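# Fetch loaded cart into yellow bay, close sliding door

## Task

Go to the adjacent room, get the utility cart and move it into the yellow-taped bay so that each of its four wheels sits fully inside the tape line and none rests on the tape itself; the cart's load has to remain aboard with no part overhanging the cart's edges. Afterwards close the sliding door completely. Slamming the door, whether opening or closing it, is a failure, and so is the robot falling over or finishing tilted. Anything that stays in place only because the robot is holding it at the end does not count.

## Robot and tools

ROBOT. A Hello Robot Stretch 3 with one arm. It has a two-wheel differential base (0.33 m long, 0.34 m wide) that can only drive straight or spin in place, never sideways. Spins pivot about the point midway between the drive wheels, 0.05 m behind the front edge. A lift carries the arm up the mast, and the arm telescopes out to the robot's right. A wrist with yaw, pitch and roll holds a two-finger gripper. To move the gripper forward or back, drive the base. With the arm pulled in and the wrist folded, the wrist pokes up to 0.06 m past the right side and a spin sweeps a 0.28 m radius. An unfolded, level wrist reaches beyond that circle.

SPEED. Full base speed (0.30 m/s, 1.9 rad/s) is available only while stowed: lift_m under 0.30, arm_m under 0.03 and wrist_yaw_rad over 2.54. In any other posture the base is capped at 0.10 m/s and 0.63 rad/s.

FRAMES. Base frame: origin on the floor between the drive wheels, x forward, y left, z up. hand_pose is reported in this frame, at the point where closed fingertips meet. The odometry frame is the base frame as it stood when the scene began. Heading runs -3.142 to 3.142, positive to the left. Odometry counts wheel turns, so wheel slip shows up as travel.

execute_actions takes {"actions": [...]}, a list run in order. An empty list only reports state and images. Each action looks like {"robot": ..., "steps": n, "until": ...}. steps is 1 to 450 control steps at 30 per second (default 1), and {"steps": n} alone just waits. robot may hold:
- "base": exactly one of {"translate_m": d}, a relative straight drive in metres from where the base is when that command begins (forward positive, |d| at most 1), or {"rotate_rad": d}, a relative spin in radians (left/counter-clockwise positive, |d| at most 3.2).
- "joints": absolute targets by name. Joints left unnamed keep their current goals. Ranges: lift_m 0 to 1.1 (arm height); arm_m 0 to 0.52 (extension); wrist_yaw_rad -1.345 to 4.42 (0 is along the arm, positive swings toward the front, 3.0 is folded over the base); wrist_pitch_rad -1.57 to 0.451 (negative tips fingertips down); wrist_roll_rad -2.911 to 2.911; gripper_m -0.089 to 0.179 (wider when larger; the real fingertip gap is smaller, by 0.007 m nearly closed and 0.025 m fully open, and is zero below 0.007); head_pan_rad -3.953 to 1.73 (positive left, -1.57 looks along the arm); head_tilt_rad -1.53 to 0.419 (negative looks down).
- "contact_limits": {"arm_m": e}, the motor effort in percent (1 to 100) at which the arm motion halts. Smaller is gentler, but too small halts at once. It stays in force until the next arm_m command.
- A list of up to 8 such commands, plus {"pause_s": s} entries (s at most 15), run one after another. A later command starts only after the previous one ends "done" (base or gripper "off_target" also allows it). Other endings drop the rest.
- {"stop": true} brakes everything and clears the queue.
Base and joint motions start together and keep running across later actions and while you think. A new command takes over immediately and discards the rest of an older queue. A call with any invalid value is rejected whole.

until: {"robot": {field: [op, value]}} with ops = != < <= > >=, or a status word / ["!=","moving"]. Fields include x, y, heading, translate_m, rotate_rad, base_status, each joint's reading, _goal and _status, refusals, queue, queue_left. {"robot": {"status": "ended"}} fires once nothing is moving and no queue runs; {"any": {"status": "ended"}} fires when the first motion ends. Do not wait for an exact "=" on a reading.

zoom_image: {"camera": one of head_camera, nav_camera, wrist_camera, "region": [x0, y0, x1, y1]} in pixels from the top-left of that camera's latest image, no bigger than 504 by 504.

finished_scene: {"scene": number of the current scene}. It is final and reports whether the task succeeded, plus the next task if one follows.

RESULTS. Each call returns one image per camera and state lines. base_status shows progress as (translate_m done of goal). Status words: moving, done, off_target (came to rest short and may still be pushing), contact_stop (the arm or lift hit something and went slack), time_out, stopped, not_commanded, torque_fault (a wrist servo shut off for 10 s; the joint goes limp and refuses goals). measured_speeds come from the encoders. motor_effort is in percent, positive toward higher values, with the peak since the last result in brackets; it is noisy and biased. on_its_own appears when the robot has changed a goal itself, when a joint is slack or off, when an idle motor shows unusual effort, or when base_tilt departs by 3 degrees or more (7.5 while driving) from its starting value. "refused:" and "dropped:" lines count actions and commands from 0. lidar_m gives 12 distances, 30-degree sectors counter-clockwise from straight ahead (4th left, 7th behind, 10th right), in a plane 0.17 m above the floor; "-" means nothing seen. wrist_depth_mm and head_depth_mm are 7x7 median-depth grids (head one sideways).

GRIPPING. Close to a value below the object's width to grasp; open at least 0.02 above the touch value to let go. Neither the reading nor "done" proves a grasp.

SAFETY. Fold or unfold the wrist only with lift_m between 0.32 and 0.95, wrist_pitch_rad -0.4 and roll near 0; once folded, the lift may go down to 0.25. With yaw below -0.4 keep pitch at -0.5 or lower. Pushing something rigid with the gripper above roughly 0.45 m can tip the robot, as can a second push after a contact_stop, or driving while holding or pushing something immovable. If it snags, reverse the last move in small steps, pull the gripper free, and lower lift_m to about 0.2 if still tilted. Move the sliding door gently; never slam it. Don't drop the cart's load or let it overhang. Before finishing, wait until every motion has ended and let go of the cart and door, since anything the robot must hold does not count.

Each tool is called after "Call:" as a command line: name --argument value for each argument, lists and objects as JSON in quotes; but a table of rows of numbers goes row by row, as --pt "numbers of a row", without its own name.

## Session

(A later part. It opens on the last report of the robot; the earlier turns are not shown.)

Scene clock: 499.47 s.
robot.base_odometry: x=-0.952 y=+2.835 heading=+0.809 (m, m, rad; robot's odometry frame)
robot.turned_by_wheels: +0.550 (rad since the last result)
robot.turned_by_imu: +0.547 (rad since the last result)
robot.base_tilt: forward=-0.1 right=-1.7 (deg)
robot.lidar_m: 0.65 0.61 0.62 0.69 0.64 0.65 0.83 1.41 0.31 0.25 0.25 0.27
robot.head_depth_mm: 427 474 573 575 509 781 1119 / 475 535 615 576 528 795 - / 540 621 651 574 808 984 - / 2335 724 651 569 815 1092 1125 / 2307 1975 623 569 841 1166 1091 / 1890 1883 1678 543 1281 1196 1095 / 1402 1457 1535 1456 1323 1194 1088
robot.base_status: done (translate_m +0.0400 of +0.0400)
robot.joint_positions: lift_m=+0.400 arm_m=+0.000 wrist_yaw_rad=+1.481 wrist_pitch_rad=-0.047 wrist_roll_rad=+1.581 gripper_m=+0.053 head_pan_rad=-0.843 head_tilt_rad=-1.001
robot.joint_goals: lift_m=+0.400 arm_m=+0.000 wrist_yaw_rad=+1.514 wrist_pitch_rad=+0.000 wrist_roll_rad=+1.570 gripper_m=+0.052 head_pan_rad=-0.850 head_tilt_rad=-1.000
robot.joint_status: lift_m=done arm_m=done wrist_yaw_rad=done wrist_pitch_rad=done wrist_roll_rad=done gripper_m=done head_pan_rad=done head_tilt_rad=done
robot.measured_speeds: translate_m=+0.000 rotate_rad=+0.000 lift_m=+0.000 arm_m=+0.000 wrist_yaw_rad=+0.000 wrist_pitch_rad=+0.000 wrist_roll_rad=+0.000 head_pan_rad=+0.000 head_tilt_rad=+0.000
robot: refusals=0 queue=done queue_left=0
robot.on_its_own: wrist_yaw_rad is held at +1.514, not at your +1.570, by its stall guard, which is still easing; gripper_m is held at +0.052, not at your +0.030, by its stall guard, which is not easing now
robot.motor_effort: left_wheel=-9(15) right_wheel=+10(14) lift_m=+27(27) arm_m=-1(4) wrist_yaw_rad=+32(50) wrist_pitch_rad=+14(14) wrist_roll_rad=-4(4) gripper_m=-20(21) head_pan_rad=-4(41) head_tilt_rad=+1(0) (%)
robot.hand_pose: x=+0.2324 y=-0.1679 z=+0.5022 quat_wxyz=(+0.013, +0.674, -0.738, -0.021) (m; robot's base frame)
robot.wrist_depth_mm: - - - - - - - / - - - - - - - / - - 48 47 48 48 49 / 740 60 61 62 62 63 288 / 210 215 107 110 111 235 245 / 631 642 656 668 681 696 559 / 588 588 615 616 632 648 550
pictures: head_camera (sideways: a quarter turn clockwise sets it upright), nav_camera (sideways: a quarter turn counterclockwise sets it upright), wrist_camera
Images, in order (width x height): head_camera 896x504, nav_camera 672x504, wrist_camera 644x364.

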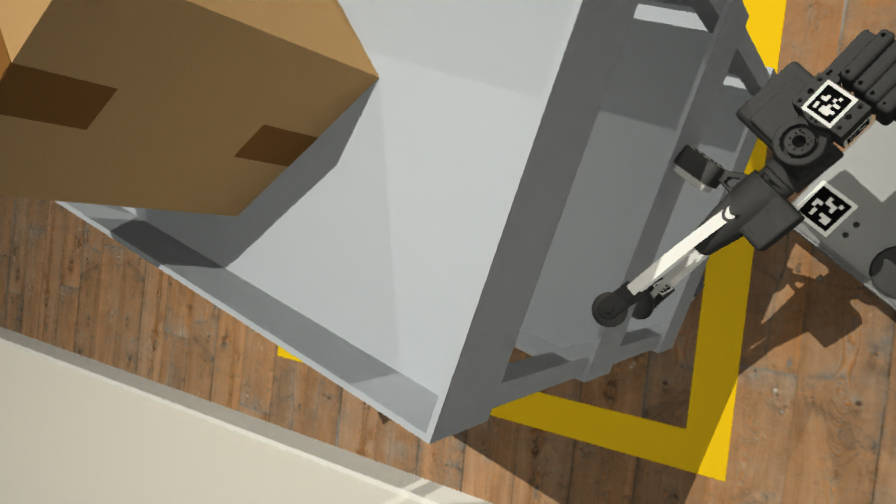

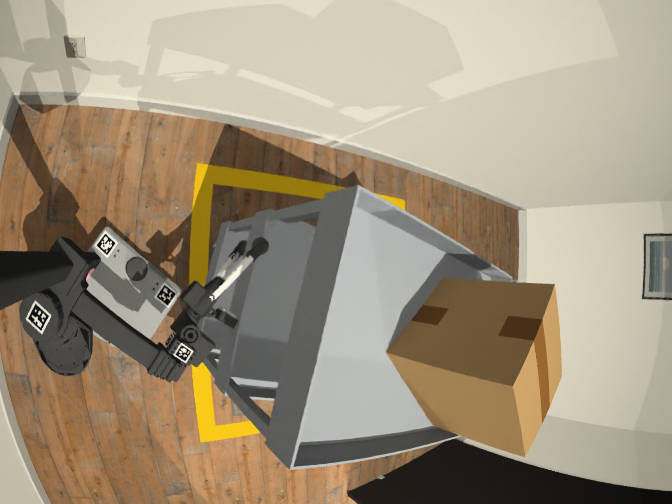

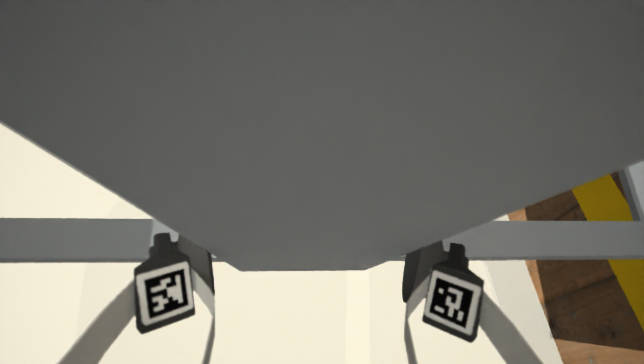

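Call:
execute_actions --actions '[{"robot":[{"joints":{"gripper_m":0.17,"wrist_yaw_rad":1.45}},{"base":{"translate_m":-0.3}},{"joints":{"wrist_roll_rad":0,"wrist_pitch_rad":-0.4}},{"joints":{"wrist_yaw_rad":3.0,"gripper_m":0,"head_pan_rad":-0.6,"head_tilt_rad":-0.8}}],"steps":450,"until":{"robot":{"status":"ended"}}}]'

Scene clock: 509.23 s.
robot.base_odometry: x=-1.159 y=+2.618 heading=+0.809 (m, m, rad; robot's odometry frame)
robot.turned_by_wheels: +0.000 (rad since the last result)
robot.turned_by_imu: +0.001 (rad since the last result)
robot.base_tilt: forward=+0.0 right=-1.7 (deg)
robot.lidar_m: 0.60 0.85 0.75 0.50 0.47 0.47 0.60 1.17 1.19 1.64 0.37 0.39
robot.head_depth_mm: 679 634 761 706 1406 1300 1152 / 675 608 726 682 585 1231 1145 / 669 649 737 682 888 852 1101 / 2123 918 828 675 919 1083 1132 / 1759 1918 817 659 940 1201 1127 / 1449 1576 775 732 981 1251 1127 / 1236 1336 1373 1512 1462 1273 1126
robot.base_status: done (translate_m -0.3000 of -0.3000)
robot.joint_positions: lift_m=+0.400 arm_m=+0.000 wrist_yaw_rad=+2.997 wrist_pitch_rad=-0.413 wrist_roll_rad=+0.006 gripper_m=+0.000 head_pan_rad=-0.607 head_tilt_rad=-0.804
robot.joint_goals: lift_m=+0.400 arm_m=+0.000 wrist_yaw_rad=+3.000 wrist_pitch_rad=-0.400 wrist_roll_rad=+0.000 gripper_m=+0.000 head_pan_rad=-0.600 head_tilt_rad=-0.800
robot.joint_status: lift_m=done arm_m=done wrist_yaw_rad=done wrist_pitch_rad=done wrist_roll_rad=done gripper_m=done head_pan_rad=done head_tilt_rad=done
robot.measured_speeds: translate_m=+0.000 rotate_rad=+0.000 lift_m=+0.000 arm_m=+0.000 wrist_yaw_rad=+0.000 wrist_pitch_rad=+0.000 wrist_roll_rad=+0.000 head_pan_rad=+0.000 head_tilt_rad=+0.000
robot: refusals=0 queue=done queue_left=0
robot.motor_effort: left_wheel=-3(10) right_wheel=+2(10) lift_m=+27(27) arm_m=+0(1) wrist_yaw_rad=+3(31) wrist_pitch_rad=+4(14) wrist_roll_rad=-2(4) gripper_m=-3(88) head_pan_rad=+5(28) head_tilt_rad=+2(18) (%)
robot.hand_pose: x=+0.0112 y=+0.0778 z=+0.4138 quat_wxyz=(+0.195, +0.703, +0.094, +0.678) (m; robot's base frame)
robot.wrist_depth_mm: 362 461 525 676 833 743 647 / 383 - 569 729 896 779 668 / 407 - 610 791 967 818 705 / 433 - 667 869 938 848 730 / 461 - 692 810 790 803 753 / 489 552 - - 669 676 703 / 503 552 551 556 575 588 589
pictures: head_camera (sideways: a quarter turn clockwise sets it upright), nav_camera (sideways: a quarter turn counterclockwise sets it upright), wrist_camera
Images, in order (width x height): head_camera 896x504, nav_camera 672x504, wrist_camera 644x364.

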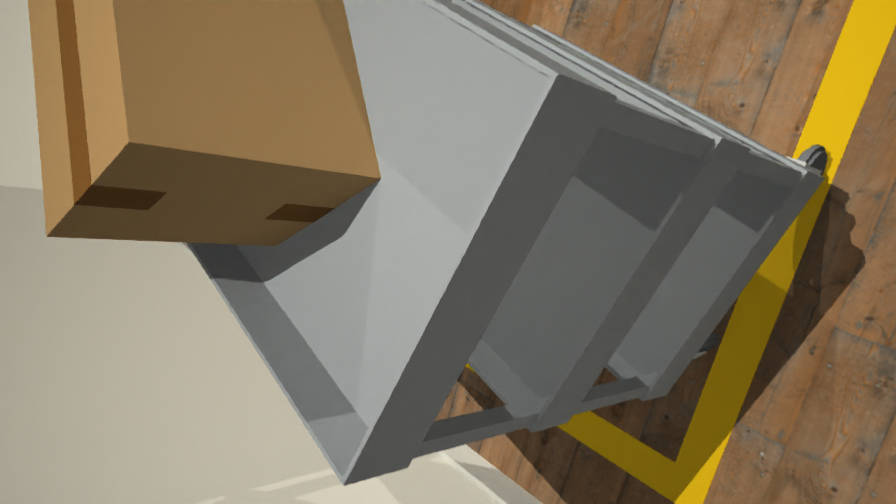

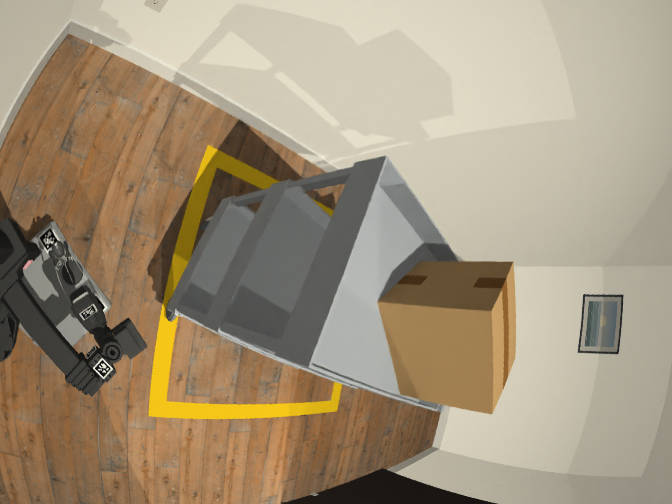

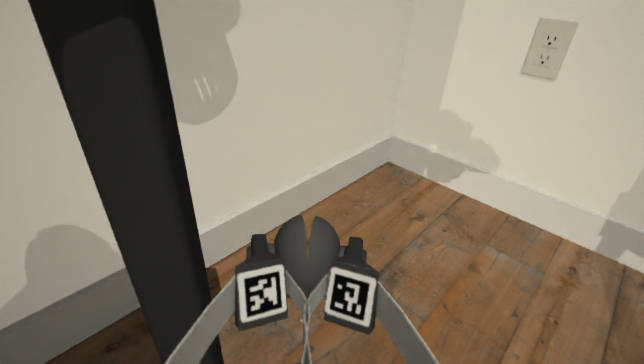

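Call:
execute_actions --actions '[{"robot":[{"base":{"rotate_rad":0.7},"joints":{"head_pan_rad":-1.5,"head_tilt_rad":-1.0}},{"base":{"translate_m":0.14}},{"joints":{"arm_m":0.1}}],"steps":450,"until":{"robot":{"status":"ended"}}}]'

Scene clock: 516.03 s.
robot.base_odometry: x=-1.151 y=+2.757 heading=+1.509 (m, m, rad; robot's odometry frame)
robot.turned_by_wheels: +0.700 (rad since the last result)
robot.turned_by_imu: +0.701 (rad since the last result)
robot.base_tilt: forward=-0.1 right=-1.6 (deg)
robot.lidar_m: 0.71 0.61 0.47 0.46 0.48 0.70 1.31 1.37 0.40 0.41 0.48 0.73
robot.head_depth_mm: 606 729 667 582 1332 1208 1098 / 576 686 665 915 882 1212 1118 / 645 723 663 925 1077 1200 - / 847 768 633 959 1187 1206 - / 2318 752 644 953 1242 1207 1096 / 1877 715 666 1005 1312 1193 1093 / 1459 1505 1566 1489 1324 1197 1086
robot.base_status: done (translate_m +0.1400 of +0.1400)
robot.joint_positions: lift_m=+0.400 arm_m=+0.100 wrist_yaw_rad=+2.997 wrist_pitch_rad=-0.413 wrist_roll_rad=+0.006 gripper_m=+0.000 head_pan_rad=-1.493 head_tilt_rad=-0.988
robot.joint_goals: lift_m=+0.400 arm_m=+0.100 wrist_yaw_rad=+3.000 wrist_pitch_rad=-0.400 wrist_roll_rad=+0.000 gripper_m=+0.000 head_pan_rad=-1.500 head_tilt_rad=-1.000
robot.joint_status: lift_m=done arm_m=done wrist_yaw_rad=done wrist_pitch_rad=done wrist_roll_rad=done gripper_m=done head_pan_rad=done head_tilt_rad=done
robot.measured_speeds: translate_m=+0.000 rotate_rad=+0.000 lift_m=+0.000 arm_m=+0.000 wrist_yaw_rad=+0.000 wrist_pitch_rad=+0.000 wrist_roll_rad=+0.000 head_pan_rad=+0.000 head_tilt_rad=+0.000
robot: refusals=0 queue=done queue_left=0
robot.motor_effort: left_wheel=-5(8) right_wheel=+2(5) lift_m=+27(27) arm_m=+3(3) wrist_yaw_rad=+3(3) wrist_pitch_rad=+4(4) wrist_roll_rad=-2(2) gripper_m=-3(3) head_pan_rad=-4(48) head_tilt_rad=-7(25) (%)
robot.hand_pose: x=+0.0111 y=-0.0221 z=+0.4136 quat_wxyz=(+0.195, +0.703, +0.094, +0.678) (m; robot's base frame)
robot.wrist_depth_mm: 509 526 539 549 566 575 599 / 537 553 581 591 611 634 663 / 587 607 624 655 672 709 706 / 640 655 684 704 743 761 754 / 684 706 723 754 778 796 724 / 622 643 - - 675 673 692 / 552 - - 556 572 589 592
pictures: head_camera (sideways: a quarter turn clockwise sets it upright), nav_camera (sideways: a quarter turn counterclockwise sets it upright), wrist_camera
Images, in order (width x height): head_camera 896x504, nav_camera 672x504, wrist_camera 644x364.

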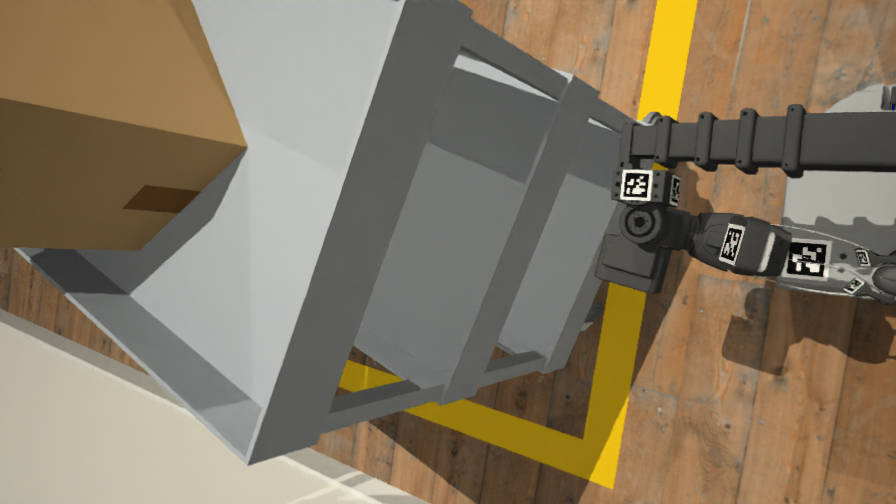

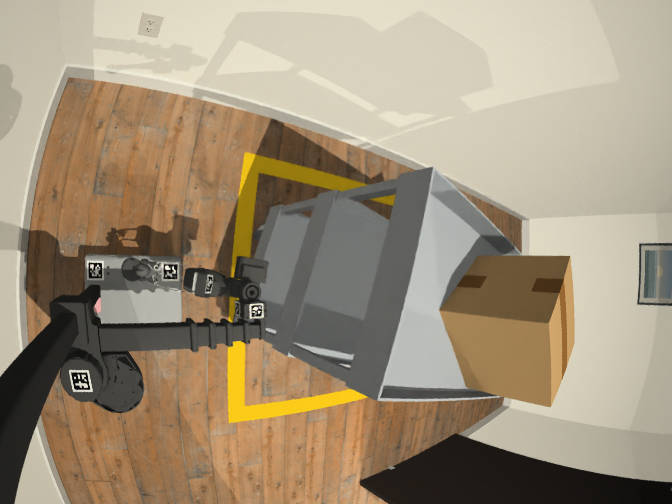

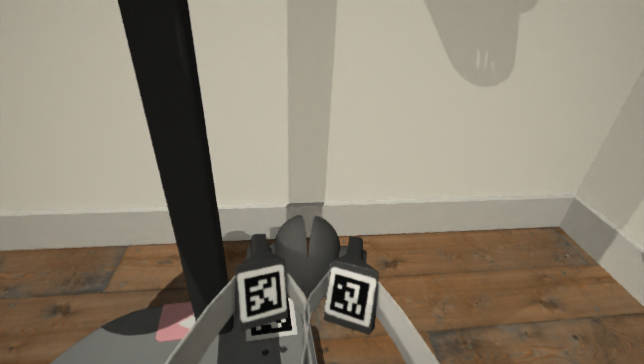

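Call:
execute_actions --actions '[{"robot":[{"joints":{"arm_m":0.21}},{"joints":{"arm_m":0.0,"head_tilt_rad":-0.9}}],"steps":450,"until":{"robot":{"status":"ended"}}}]'

Scene clock: 520.63 s.
robot.base_odometry: x=-1.151 y=+2.757 heading=+1.509 (m, m, rad; robot's odometry frame)
robot.turned_by_wheels: +0.000 (rad since the last result)
robot.turned_by_imu: +0.001 (rad since the last result)
robot.base_tilt: forward=-0.1 right=-1.7 (deg)
robot.lidar_m: 0.71 0.61 0.47 0.46 0.49 0.70 1.31 1.37 0.40 0.41 0.49 0.72
robot.head_depth_mm: 576 697 735 622 1336 1249 1122 / 558 642 721 602 891 1193 1131 / 619 701 727 616 902 1152 - / 2609 829 728 952 923 1192 - / 2553 831 722 970 1108 1224 1109 / 1838 1908 674 872 1339 1226 1106 / 1437 1522 1532 1554 1375 1225 1097
robot.base_status: done (translate_m +0.1400 of +0.1400)
robot.joint_positions: lift_m=+0.400 arm_m=+0.000 wrist_yaw_rad=+2.997 wrist_pitch_rad=-0.413 wrist_roll_rad=+0.006 gripper_m=+0.000 head_pan_rad=-1.493 head_tilt_rad=-0.903
robot.joint_goals: lift_m=+0.400 arm_m=+0.000 wrist_yaw_rad=+3.000 wrist_pitch_rad=-0.400 wrist_roll_rad=+0.000 gripper_m=+0.000 head_pan_rad=-1.500 head_tilt_rad=-0.900
robot.joint_status: lift_m=done arm_m=done wrist_yaw_rad=done wrist_pitch_rad=done wrist_roll_rad=done gripper_m=done head_pan_rad=done head_tilt_rad=done
robot.measured_speeds: translate_m=+0.000 rotate_rad=+0.000 lift_m=+0.000 arm_m=+0.000 wrist_yaw_rad=+0.000 wrist_pitch_rad=+0.000 wrist_roll_rad=+0.000 head_pan_rad=+0.000 head_tilt_rad=+0.000
robot: refusals=0 queue=done queue_left=0
robot.motor_effort: left_wheel=-3(3) right_wheel=+2(2) lift_m=+27(27) arm_m=-4(4) wrist_yaw_rad=+2(2) wrist_pitch_rad=+4(4) wrist_roll_rad=-3(2) gripper_m=-3(2) head_pan_rad=-3(4) head_tilt_rad=+1(13) (%)
robot.hand_pose: x=+0.0111 y=+0.0774 z=+0.4136 quat_wxyz=(+0.195, +0.703, +0.095, +0.678) (m; robot's base frame)
robot.wrist_depth_mm: 424 437 449 459 476 487 502 / 454 - 482 499 514 529 553 / 492 - 529 544 557 583 612 / 538 - 575 597 615 637 670 / 583 - 627 639 675 707 715 / 603 622 - - 666 682 684 / 542 552 550 555 570 584 589
pictures: head_camera (sideways: a quarter turn clockwise sets it upright), nav_camera (sideways: a quarter turn counterclockwise sets it upright), wrist_camera
Images, in order (width x height): head_camera 896x504, nav_camera 672x504, wrist_camera 644x364.

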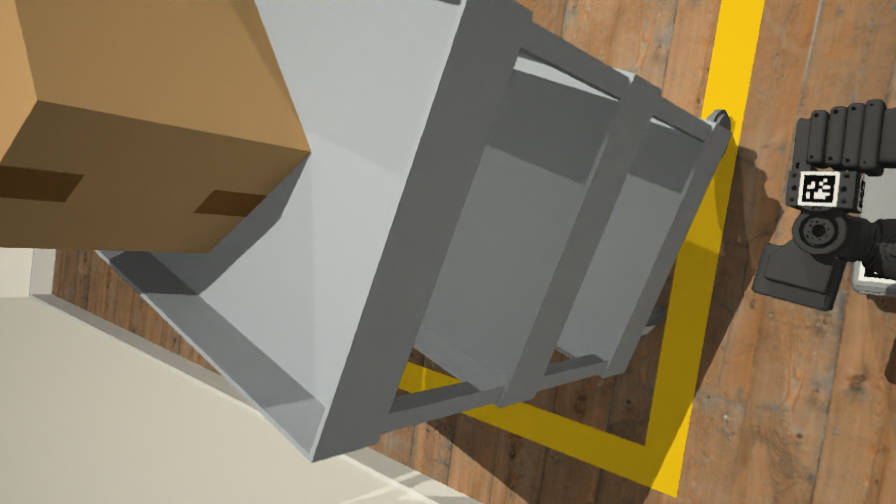

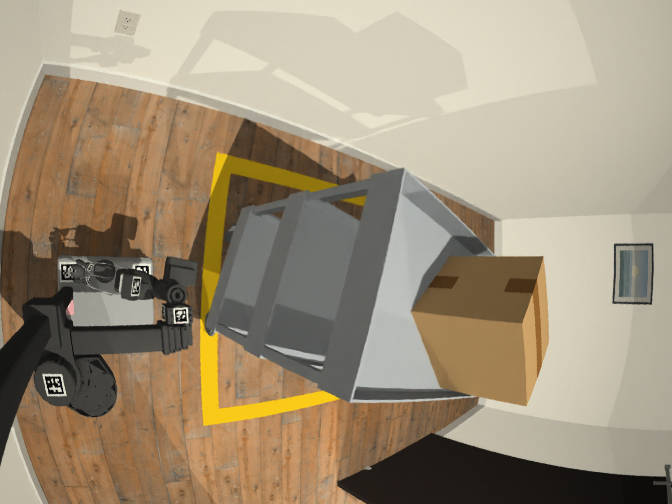

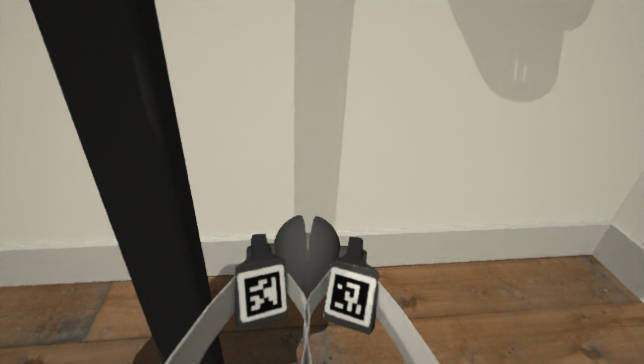

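Call:
execute_actions --actions '[{"robot":[{"joints":{"arm_m":0.34}},{"joints":{"arm_m":0.0}}],"steps":450,"until":{"robot":{"status":"ended"}}}]'

Scene clock: 527.83 s.
robot.base_odometry: x=-1.151 y=+2.757 heading=+1.509 (m, m, rad; robot's odometry frame)
robot.turned_by_wheels: +0.000 (rad since the last result)
robot.turned_by_imu: +0.001 (rad since the last result)
robot.base_tilt: forward=+0.0 right=-1.7 (deg)
robot.lidar_m: 0.71 0.61 0.47 0.46 0.48 0.70 1.31 1.37 0.51 0.51 0.63 0.73
robot.head_depth_mm: 682 818 736 1515 1408 1250 1115 / 659 764 735 985 948 1242 1136 / 746 816 694 1025 1199 1210 - / 2828 888 714 1029 1261 1230 - / 2565 836 734 1039 1303 1235 1105 / 1829 1788 862 1546 1388 1229 1099 / 1435 1525 1618 1559 1378 1229 1102
robot.base_status: done (translate_m +0.1400 of +0.1400)
robot.joint_positions: lift_m=+0.400 arm_m=+0.000 wrist_yaw_rad=+3.003 wrist_pitch_rad=-0.416 wrist_roll_rad=+0.006 gripper_m=+0.000 head_pan_rad=-1.494 head_tilt_rad=-0.899
robot.joint_goals: lift_m=+0.400 arm_m=+0.000 wrist_yaw_rad=+3.000 wrist_pitch_rad=-0.400 wrist_roll_rad=+0.000 gripper_m=+0.000 head_pan_rad=-1.500 head_tilt_rad=-0.900
robot.joint_status: lift_m=done arm_m=done wrist_yaw_rad=done wrist_pitch_rad=done wrist_roll_rad=done gripper_m=done head_pan_rad=done head_tilt_rad=done
robot.measured_speeds: translate_m=+0.000 rotate_rad=+0.000 lift_m=+0.000 arm_m=+0.000 wrist_yaw_rad=+0.000 wrist_pitch_rad=+0.000 wrist_roll_rad=+0.000 head_pan_rad=+0.000 head_tilt_rad=+0.000
robot: refusals=0 queue=done queue_left=0
robot.motor_effort: left_wheel=-2(7) right_wheel=+0(10) lift_m=+27(28) arm_m=-4(30) wrist_yaw_rad=-2(16) wrist_pitch_rad=+5(5) wrist_roll_rad=-2(2) gripper_m=-3(2) head_pan_rad=-5(3) head_tilt_rad=+0(2) (%)
robot.hand_pose: x=+0.0098 y=+0.0773 z=+0.4130 quat_wxyz=(+0.194, +0.702, +0.097, +0.678) (m; robot's base frame)
robot.wrist_depth_mm: 425 - 444 463 472 486 501 / 460 - 479 498 511 531 544 / 497 - 523 541 552 575 599 / 538 - 568 599 614 640 665 / 590 594 628 640 671 703 711 / 614 622 - - 672 680 662 / 541 549 550 558 578 588 589
pictures: head_camera (sideways: a quarter turn clockwise sets it upright), nav_camera (sideways: a quarter turn counterclockwise sets it upright), wrist_camera
Images, in order (width x height): head_camera 896x504, nav_camera 672x504, wrist_camera 644x364.

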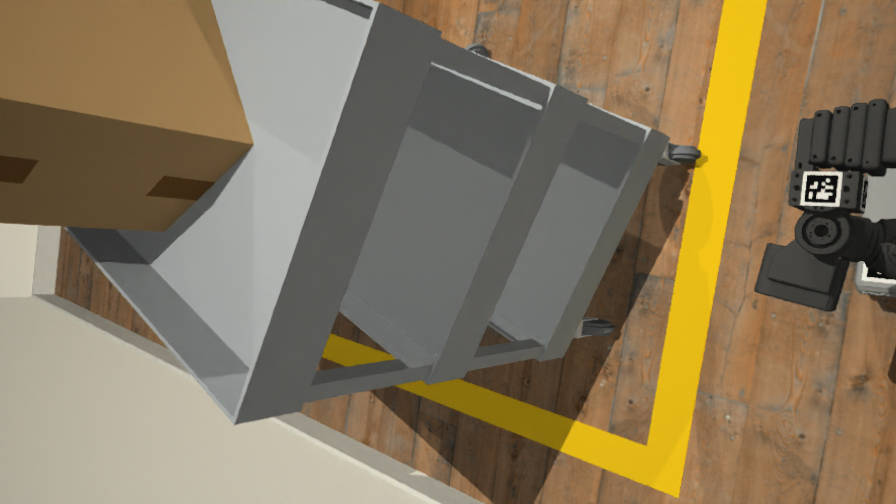

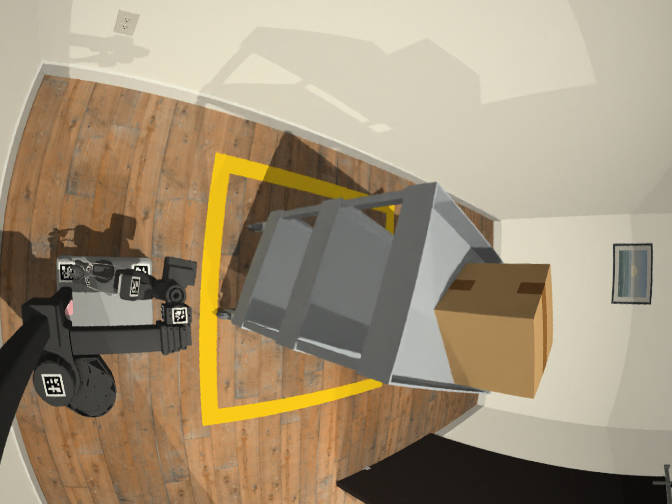

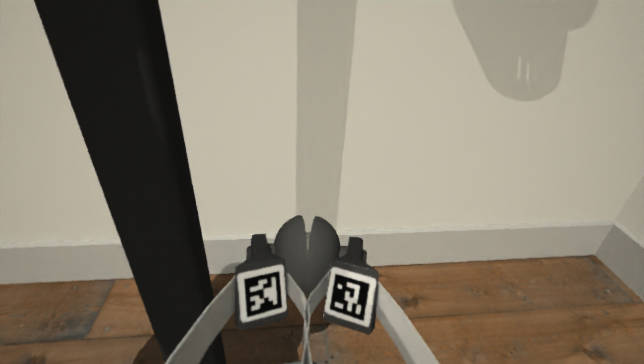

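Call:
execute_actions --actions '[{"robot":[{"base":{"translate_m":-0.88},"joints":{"lift_m":0.35}},{"base":{"rotate_rad":1.57}},{"base":{"translate_m":-0.75},"joints":{"head_pan_rad":-1.4,"head_tilt_rad":-0.9}}],"steps":450,"until":{"robot":{"status":"ended"}}},{"steps":300,"until":{"robot":{"status":"ended"}}}]'

Scene clock: 550.47 s.
robot.base_odometry: x=-0.457 y=+1.832 heading=+3.079 (m, m, rad; robot's odometry frame)
robot.turned_by_wheels: +1.570 (rad since the last result)
robot.turned_by_imu: +1.567 (rad since the last result)
robot.base_tilt: forward=-0.1 right=-1.6 (deg)
robot.lidar_m: 1.26 0.64 0.57 3.20 0.59 0.65 2.49 2.05 0.54 0.55 0.67 1.29
robot.head_depth_mm: 569 613 642 993 935 1220 1117 / 659 723 694 1030 1176 1204 1131 / 1295 895 724 1024 1240 1235 1143 / 1375 885 1120 1061 1310 1240 - / 1460 839 1071 1090 1341 1230 1102 / 1498 1692 1821 1591 1390 1233 1105 / 1530 1813 1859 1607 1383 1227 1110
robot.base_status: done (translate_m -0.7500 of -0.7500)
robot.joint_positions: lift_m=+0.350 arm_m=+0.000 wrist_yaw_rad=+3.002 wrist_pitch_rad=-0.416 wrist_roll_rad=+0.006 gripper_m=+0.000 head_pan_rad=-1.407 head_tilt_rad=-0.899
robot.joint_goals: lift_m=+0.350 arm_m=+0.000 wrist_yaw_rad=+3.000 wrist_pitch_rad=-0.400 wrist_roll_rad=+0.000 gripper_m=+0.000 head_pan_rad=-1.400 head_tilt_rad=-0.900
robot.joint_status: lift_m=done arm_m=done wrist_yaw_rad=done wrist_pitch_rad=done wrist_roll_rad=done gripper_m=done head_pan_rad=done head_tilt_rad=done
robot.measured_speeds: translate_m=+0.000 rotate_rad=+0.000 lift_m=+0.000 arm_m=+0.000 wrist_yaw_rad=+0.000 wrist_pitch_rad=+0.000 wrist_roll_rad=+0.000 head_pan_rad=+0.000 head_tilt_rad=+0.000
robot: refusals=0 queue=done queue_left=0
robot.motor_effort: left_wheel=-3(10) right_wheel=+2(5) lift_m=+21(28) arm_m=-4(4) wrist_yaw_rad=-2(3) wrist_pitch_rad=+5(5) wrist_roll_rad=-2(3) gripper_m=-3(3) head_pan_rad=+4(16) head_tilt_rad=+0(0) (%)
robot.hand_pose: x=+0.0099 y=+0.0773 z=+0.3633 quat_wxyz=(+0.194, +0.702, +0.097, +0.678) (m; robot's base frame)
robot.wrist_depth_mm: - - - - - 516 533 / - - - - - 561 576 / - - - - - 606 633 / 802 - 852 869 819 678 697 / 632 666 725 742 694 711 741 / 569 572 - - 613 614 622 / 497 499 - 519 520 530 535
pictures: head_camera (sideways: a quarter turn clockwise sets it upright), nav_camera (sideways: a quarter turn counterclockwise sets it upright), wrist_camera
Images, in order (width x height): head_camera 896x504, nav_camera 672x504, wrist_camera 644x364.

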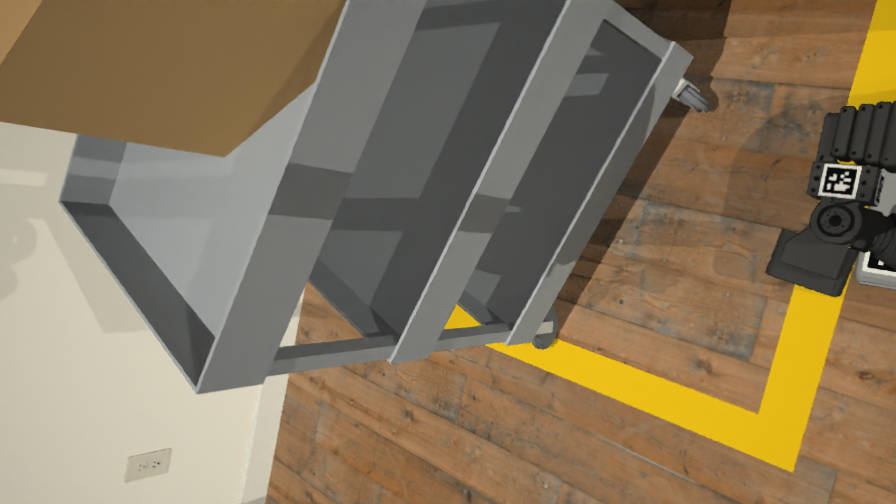

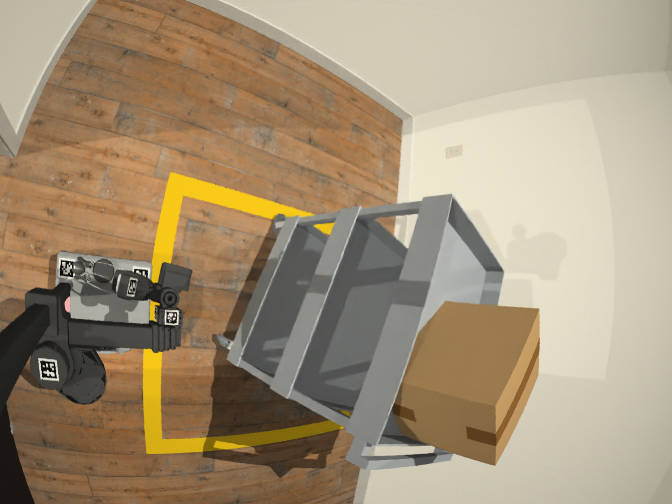

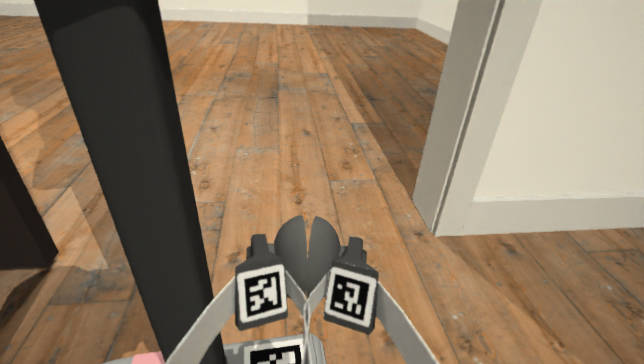

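Call:
execute_actions --actions '[{"robot":[{"base":{"translate_m":-0.1}},{"joints":{"arm_m":0.38}},{"joints":{"arm_m":0.0}}],"steps":450,"until":{"robot":{"status":"ended"}}}]'

Scene clock: 560.67 s.
robot.base_odometry: x=-0.357 y=+1.826 heading=+3.079 (m, m, rad; robot's odometry frame)
robot.turned_by_wheels: +0.000 (rad since the last result)
robot.turned_by_imu: +0.000 (rad since the last result)
robot.base_tilt: forward=+0.0 right=-1.7 (deg)
robot.lidar_m: 1.36 0.64 0.64 3.20 0.57 0.66 2.39 2.04 0.56 0.56 0.66 1.39
robot.head_depth_mm: 525 573 659 1010 1357 1248 1121 / 579 633 677 1032 1162 1228 1124 / 674 753 724 1024 1263 1242 1148 / 1044 864 755 1054 1317 1232 - / 1373 887 1119 1090 1343 1237 1108 / 1476 828 1066 1500 1367 1231 1107 / 1524 1715 1887 1588 1385 1229 1098
robot.base_status: done (translate_m -0.1000 of -0.1000)
robot.joint_positions: lift_m=+0.350 arm_m=+0.000 wrist_yaw_rad=+3.002 wrist_pitch_rad=-0.417 wrist_roll_rad=+0.006 gripper_m=+0.000 head_pan_rad=-1.407 head_tilt_rad=-0.898
robot.joint_goals: lift_m=+0.350 arm_m=+0.000 wrist_yaw_rad=+3.000 wrist_pitch_rad=-0.400 wrist_roll_rad=+0.000 gripper_m=+0.000 head_pan_rad=-1.400 head_tilt_rad=-0.900
robot.joint_status: lift_m=done arm_m=done wrist_yaw_rad=done wrist_pitch_rad=done wrist_roll_rad=done gripper_m=done head_pan_rad=done head_tilt_rad=done
robot.measured_speeds: translate_m=+0.000 rotate_rad=+0.000 lift_m=+0.000 arm_m=+0.000 wrist_yaw_rad=+0.000 wrist_pitch_rad=+0.000 wrist_roll_rad=+0.000 head_pan_rad=+0.000 head_tilt_rad=+0.000
robot: refusals=0 queue=done queue_left=0
robot.motor_effort: left_wheel=-1(16) right_wheel=+1(12) lift_m=+24(24) arm_m=-4(28) wrist_yaw_rad=-2(2) wrist_pitch_rad=+5(5) wrist_roll_rad=-2(2) gripper_m=-2(3) head_pan_rad=+4(3) head_tilt_rad=+0(1) (%)
robot.hand_pose: x=+0.0101 y=+0.0771 z=+0.3631 quat_wxyz=(+0.195, +0.702, +0.097, +0.678) (m; robot's base frame)
robot.wrist_depth_mm: 429 - - - - 618 531 / 449 - - - - 631 580 / 476 - - - - 627 640 / 516 - 854 875 892 691 714 / 567 602 707 737 721 710 737 / 566 580 - - 605 618 615 / 491 501 - 515 527 527 532
pictures: head_camera (sideways: a quarter turn clockwise sets it upright), nav_camera (sideways: a quarter turn counterclockwise sets it upright), wrist_camera
Images, in order (width x height): head_camera 896x504, nav_camera 672x504, wrist_camera 644x364.

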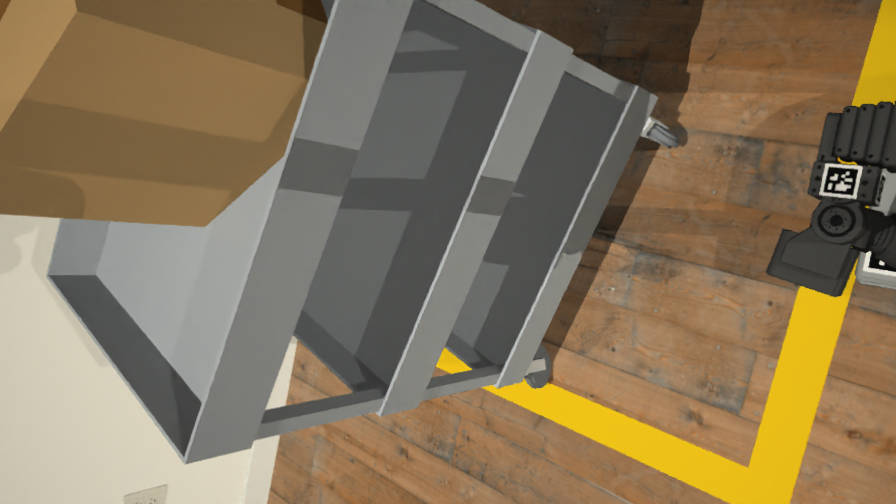

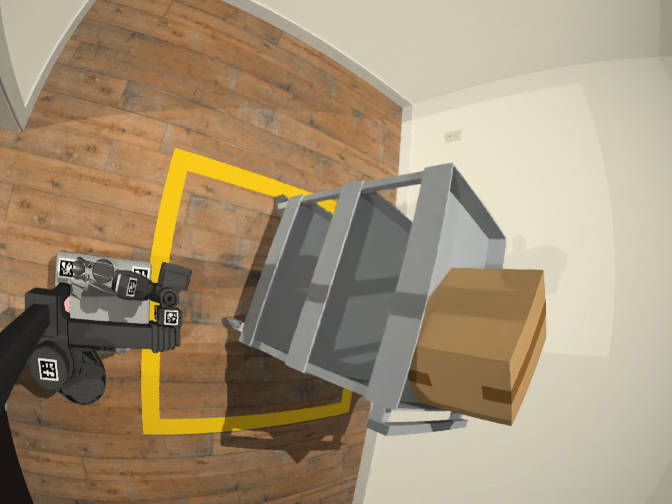

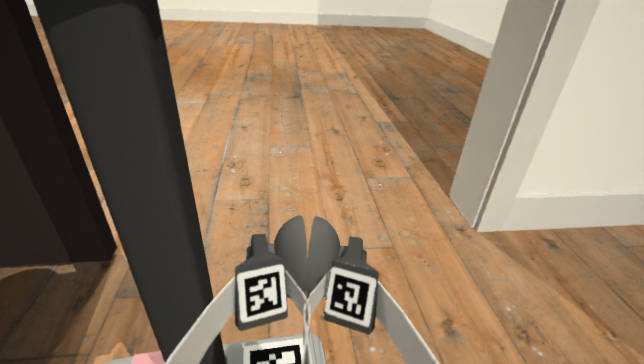

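Call:
execute_actions --actions '[{"robot":[{"joints":{"lift_m":0.4,"wrist_yaw_rad":0.0}},{"joints":{"wrist_pitch_rad":0,"wrist_roll_rad":1.57,"gripper_m":0.15},"base":{"translate_m":0.17}},{"joints":{"arm_m":0.1}}],"steps":450,"until":{"robot":{"status":"ended"}}}]'

Scene clock: 568.20 s.
robot.base_odometry: x=-0.527 y=+1.836 heading=+3.079 (m, m, rad; robot's odometry frame)
robot.turned_by_wheels: +0.000 (rad since the last result)
robot.turned_by_imu: +0.001 (rad since the last result)
robot.base_tilt: forward=-0.1 right=-1.7 (deg)
robot.lidar_m: 1.19 0.64 0.53 3.20 0.64 0.64 2.49 2.06 0.61 0.61 0.72 1.22
robot.head_depth_mm: 680 739 709 1037 1198 1229 1118 / 1291 868 731 1028 1258 1258 1114 / 1315 896 1127 1051 1302 - 1106 / 1419 861 1143 1092 1330 1234 1123 / 1467 1644 1838 1579 1382 1230 1108 / 1496 1743 1871 1597 1386 1237 1105 / 1539 1811 1859 1592 1382 1224 1102
robot.base_status: done (translate_m +0.1700 of +0.1700)
robot.joint_positions: lift_m=+0.400 arm_m=+0.100 wrist_yaw_rad=+0.002 wrist_pitch_rad=-0.021 wrist_roll_rad=+1.566 gripper_m=+0.150 head_pan_rad=-1.407 head_tilt_rad=-0.898
robot.joint_goals: lift_m=+0.400 arm_m=+0.100 wrist_yaw_rad=+0.000 wrist_pitch_rad=+0.000 wrist_roll_rad=+1.570 gripper_m=+0.150 head_pan_rad=-1.400 head_tilt_rad=-0.900
robot.joint_status: lift_m=done arm_m=done wrist_yaw_rad=done wrist_pitch_rad=done wrist_roll_rad=done gripper_m=done head_pan_rad=done head_tilt_rad=done
robot.measured_speeds: translate_m=+0.000 rotate_rad=+0.000 lift_m=+0.000 arm_m=+0.000 wrist_yaw_rad=+0.000 wrist_pitch_rad=+0.000 wrist_roll_rad=+0.000 head_pan_rad=+0.000 head_tilt_rad=+0.000
robot: refusals=0 queue=done queue_left=0
robot.motor_effort: left_wheel=-1(5) right_wheel=+0(3) lift_m=+29(32) arm_m=+3(4) wrist_yaw_rad=-2(3) wrist_pitch_rad=+6(6) wrist_roll_rad=+1(2) gripper_m=+0(76) head_pan_rad=+4(3) head_tilt_rad=-1(1) (%)
robot.hand_pose: x=-0.0208 y=-0.5004 z=+0.5088 quat_wxyz=(+0.003, +0.001, -1.000, -0.011) (m; robot's base frame)
robot.wrist_depth_mm: 360 537 - 233 - 601 418 / 369 547 - 247 - 601 417 / 371 553 - 265 - 588 415 / 371 555 - 283 797 594 410 / 374 667 - 305 - 565 408 / - - - 331 - - 355 / 362 - - 361 - 400 379
pictures: head_camera (sideways: a quarter turn clockwise sets it upright), nav_camera (sideways: a quarter turn counterclockwise sets it upright), wrist_camera
Images, in order (width x height): head_camera 896x504, nav_camera 672x504, wrist_camera 644x364.

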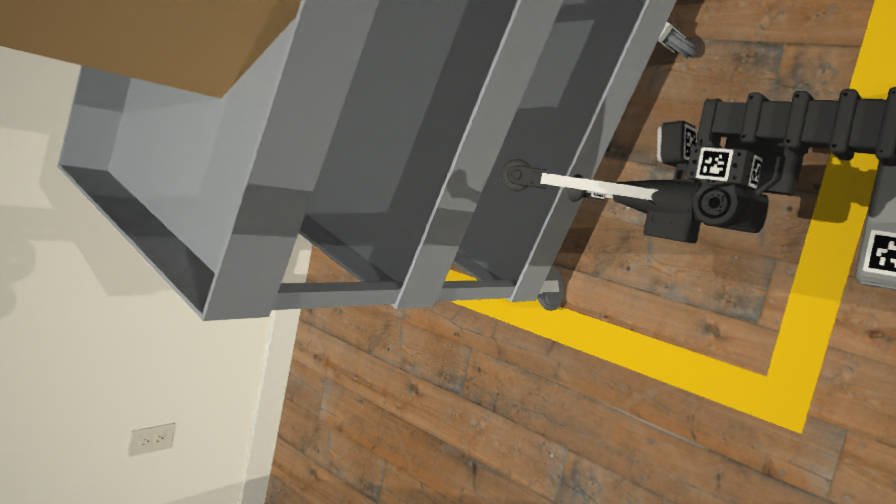

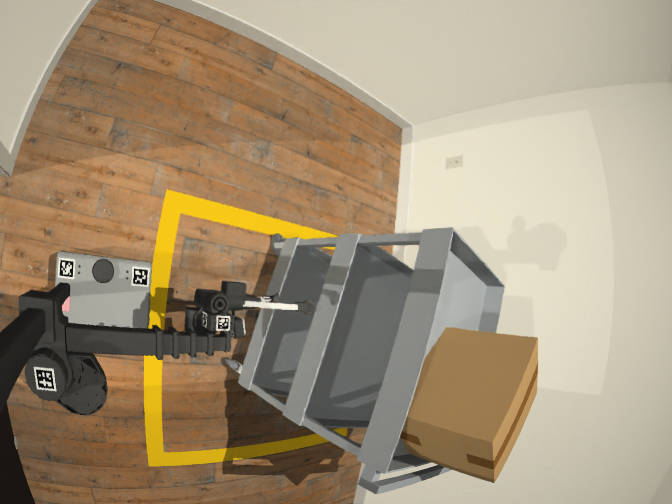

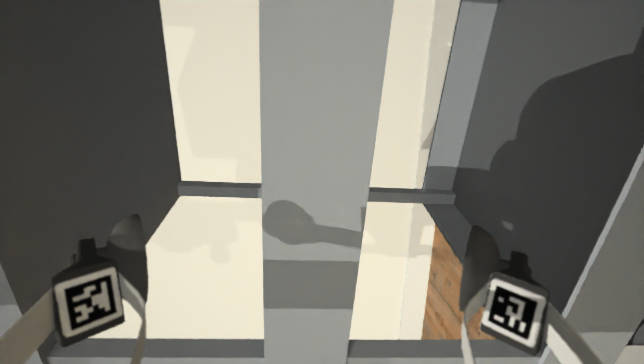

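Call:
execute_actions --actions '[{"robot":[{"base":{"translate_m":0.06}},{"joints":{"arm_m":0.26}},{"joints":{"gripper_m":0.03}}],"steps":450,"until":{"robot":{"status":"ended"}}},{"steps":40},{"robot":{"joints":{"arm_m":0.05}},"steps":450,"until":{"robot":{"status":"ended"}}}]'

Scene clock: 577.53 s.
robot.base_odometry: x=-0.586 y=+1.840 heading=+3.079 (m, m, rad; robot's odometry frame)
robot.turned_by_wheels: +0.000 (rad since the last result)
robot.turned_by_imu: +0.001 (rad since the last result)
robot.base_tilt: forward=-0.1 right=-1.7 (deg)
robot.lidar_m: 1.13 0.63 0.50 3.17 3.38 0.68 2.48 0.64 0.46 0.44 0.46 1.16
robot.head_depth_mm: 1272 607 686 621 916 1161 1117 / 1357 867 720 631 911 1162 1124 / 1388 870 734 634 924 1146 - / 1423 860 728 960 937 1176 1119 / 1464 1704 1839 1497 1373 1232 1108 / 1487 1767 1872 1590 1400 1233 1106 / 1551 1808 1867 1606 1381 1230 1102
robot.base_status: done (translate_m +0.0600 of +0.0600)
robot.joint_positions: lift_m=+0.400 arm_m=+0.050 wrist_yaw_rad=-0.016 wrist_pitch_rad=-0.044 wrist_roll_rad=+1.572 gripper_m=+0.047 head_pan_rad=-1.407 head_tilt_rad=-0.898
robot.joint_goals: lift_m=+0.400 arm_m=+0.050 wrist_yaw_rad=+0.000 wrist_pitch_rad=+0.000 wrist_roll_rad=+1.570 gripper_m=+0.046 head_pan_rad=-1.400 head_tilt_rad=-0.900
robot.joint_status: lift_m=done arm_m=done wrist_yaw_rad=done wrist_pitch_rad=done wrist_roll_rad=done gripper_m=done head_pan_rad=done head_tilt_rad=done
robot.measured_speeds: translate_m=+0.000 rotate_rad=+0.000 lift_m=+0.000 arm_m=+0.000 wrist_yaw_rad=+0.000 wrist_pitch_rad=+0.000 wrist_roll_rad=+0.000 head_pan_rad=+0.000 head_tilt_rad=+0.000
robot: refusals=0 queue=done queue_left=0
robot.on_its_own: gripper_m is held at +0.046, not at your +0.030, by its stall guard, which is still easing; wrist_yaw_rad is at rest, and its effort (+15) is outside its rest range (-12 to +12)
robot.motor_effort: left_wheel=-4(4) right_wheel=+5(7) lift_m=+29(29) arm_m=-8(12) wrist_yaw_rad=+15(15) wrist_pitch_rad=+12(13) wrist_roll_rad=-1(1) gripper_m=-23(100) head_pan_rad=+4(3) head_tilt_rad=+0(1) (%)
robot.hand_pose: x=-0.0254 y=-0.4503 z=+0.5030 quat_wxyz=(+0.000, -0.008, -1.000, -0.022) (m; robot's base frame)
robot.wrist_depth_mm: 385 - 142 144 147 579 403 / 374 - 144 146 151 573 402 / 375 - 146 148 153 562 399 / 375 - 149 151 155 563 399 / 381 567 151 154 156 566 397 / 383 520 153 156 159 512 394 / 394 - 156 158 163 452 374
pictures: head_camera (sideways: a quarter turn clockwise sets it upright), nav_camera (sideways: a quarter turn counterclockwise sets it upright), wrist_camera
Images, in order (width x height): head_camera 896x504, nav_camera 672x504, wrist_camera 644x364.

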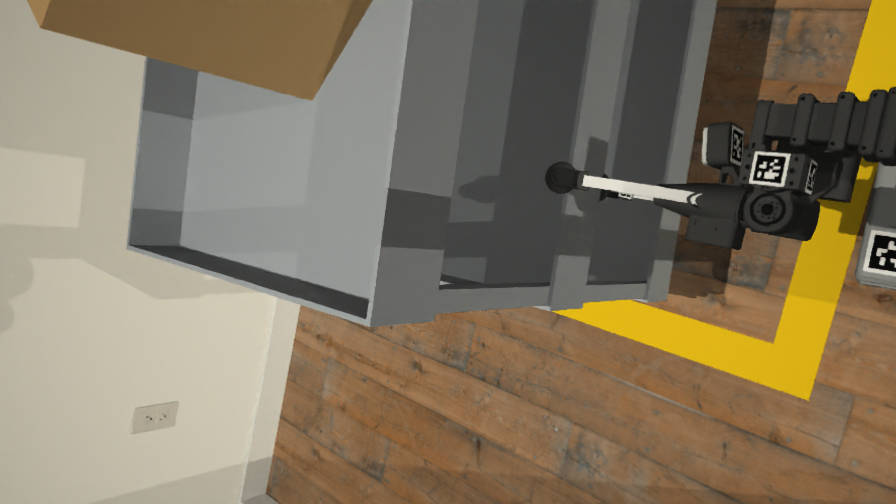

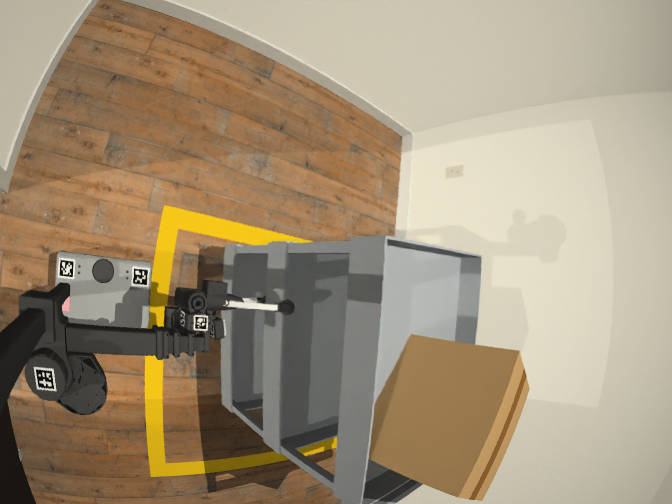

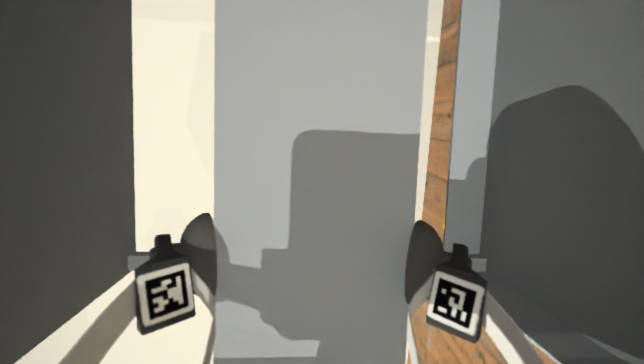

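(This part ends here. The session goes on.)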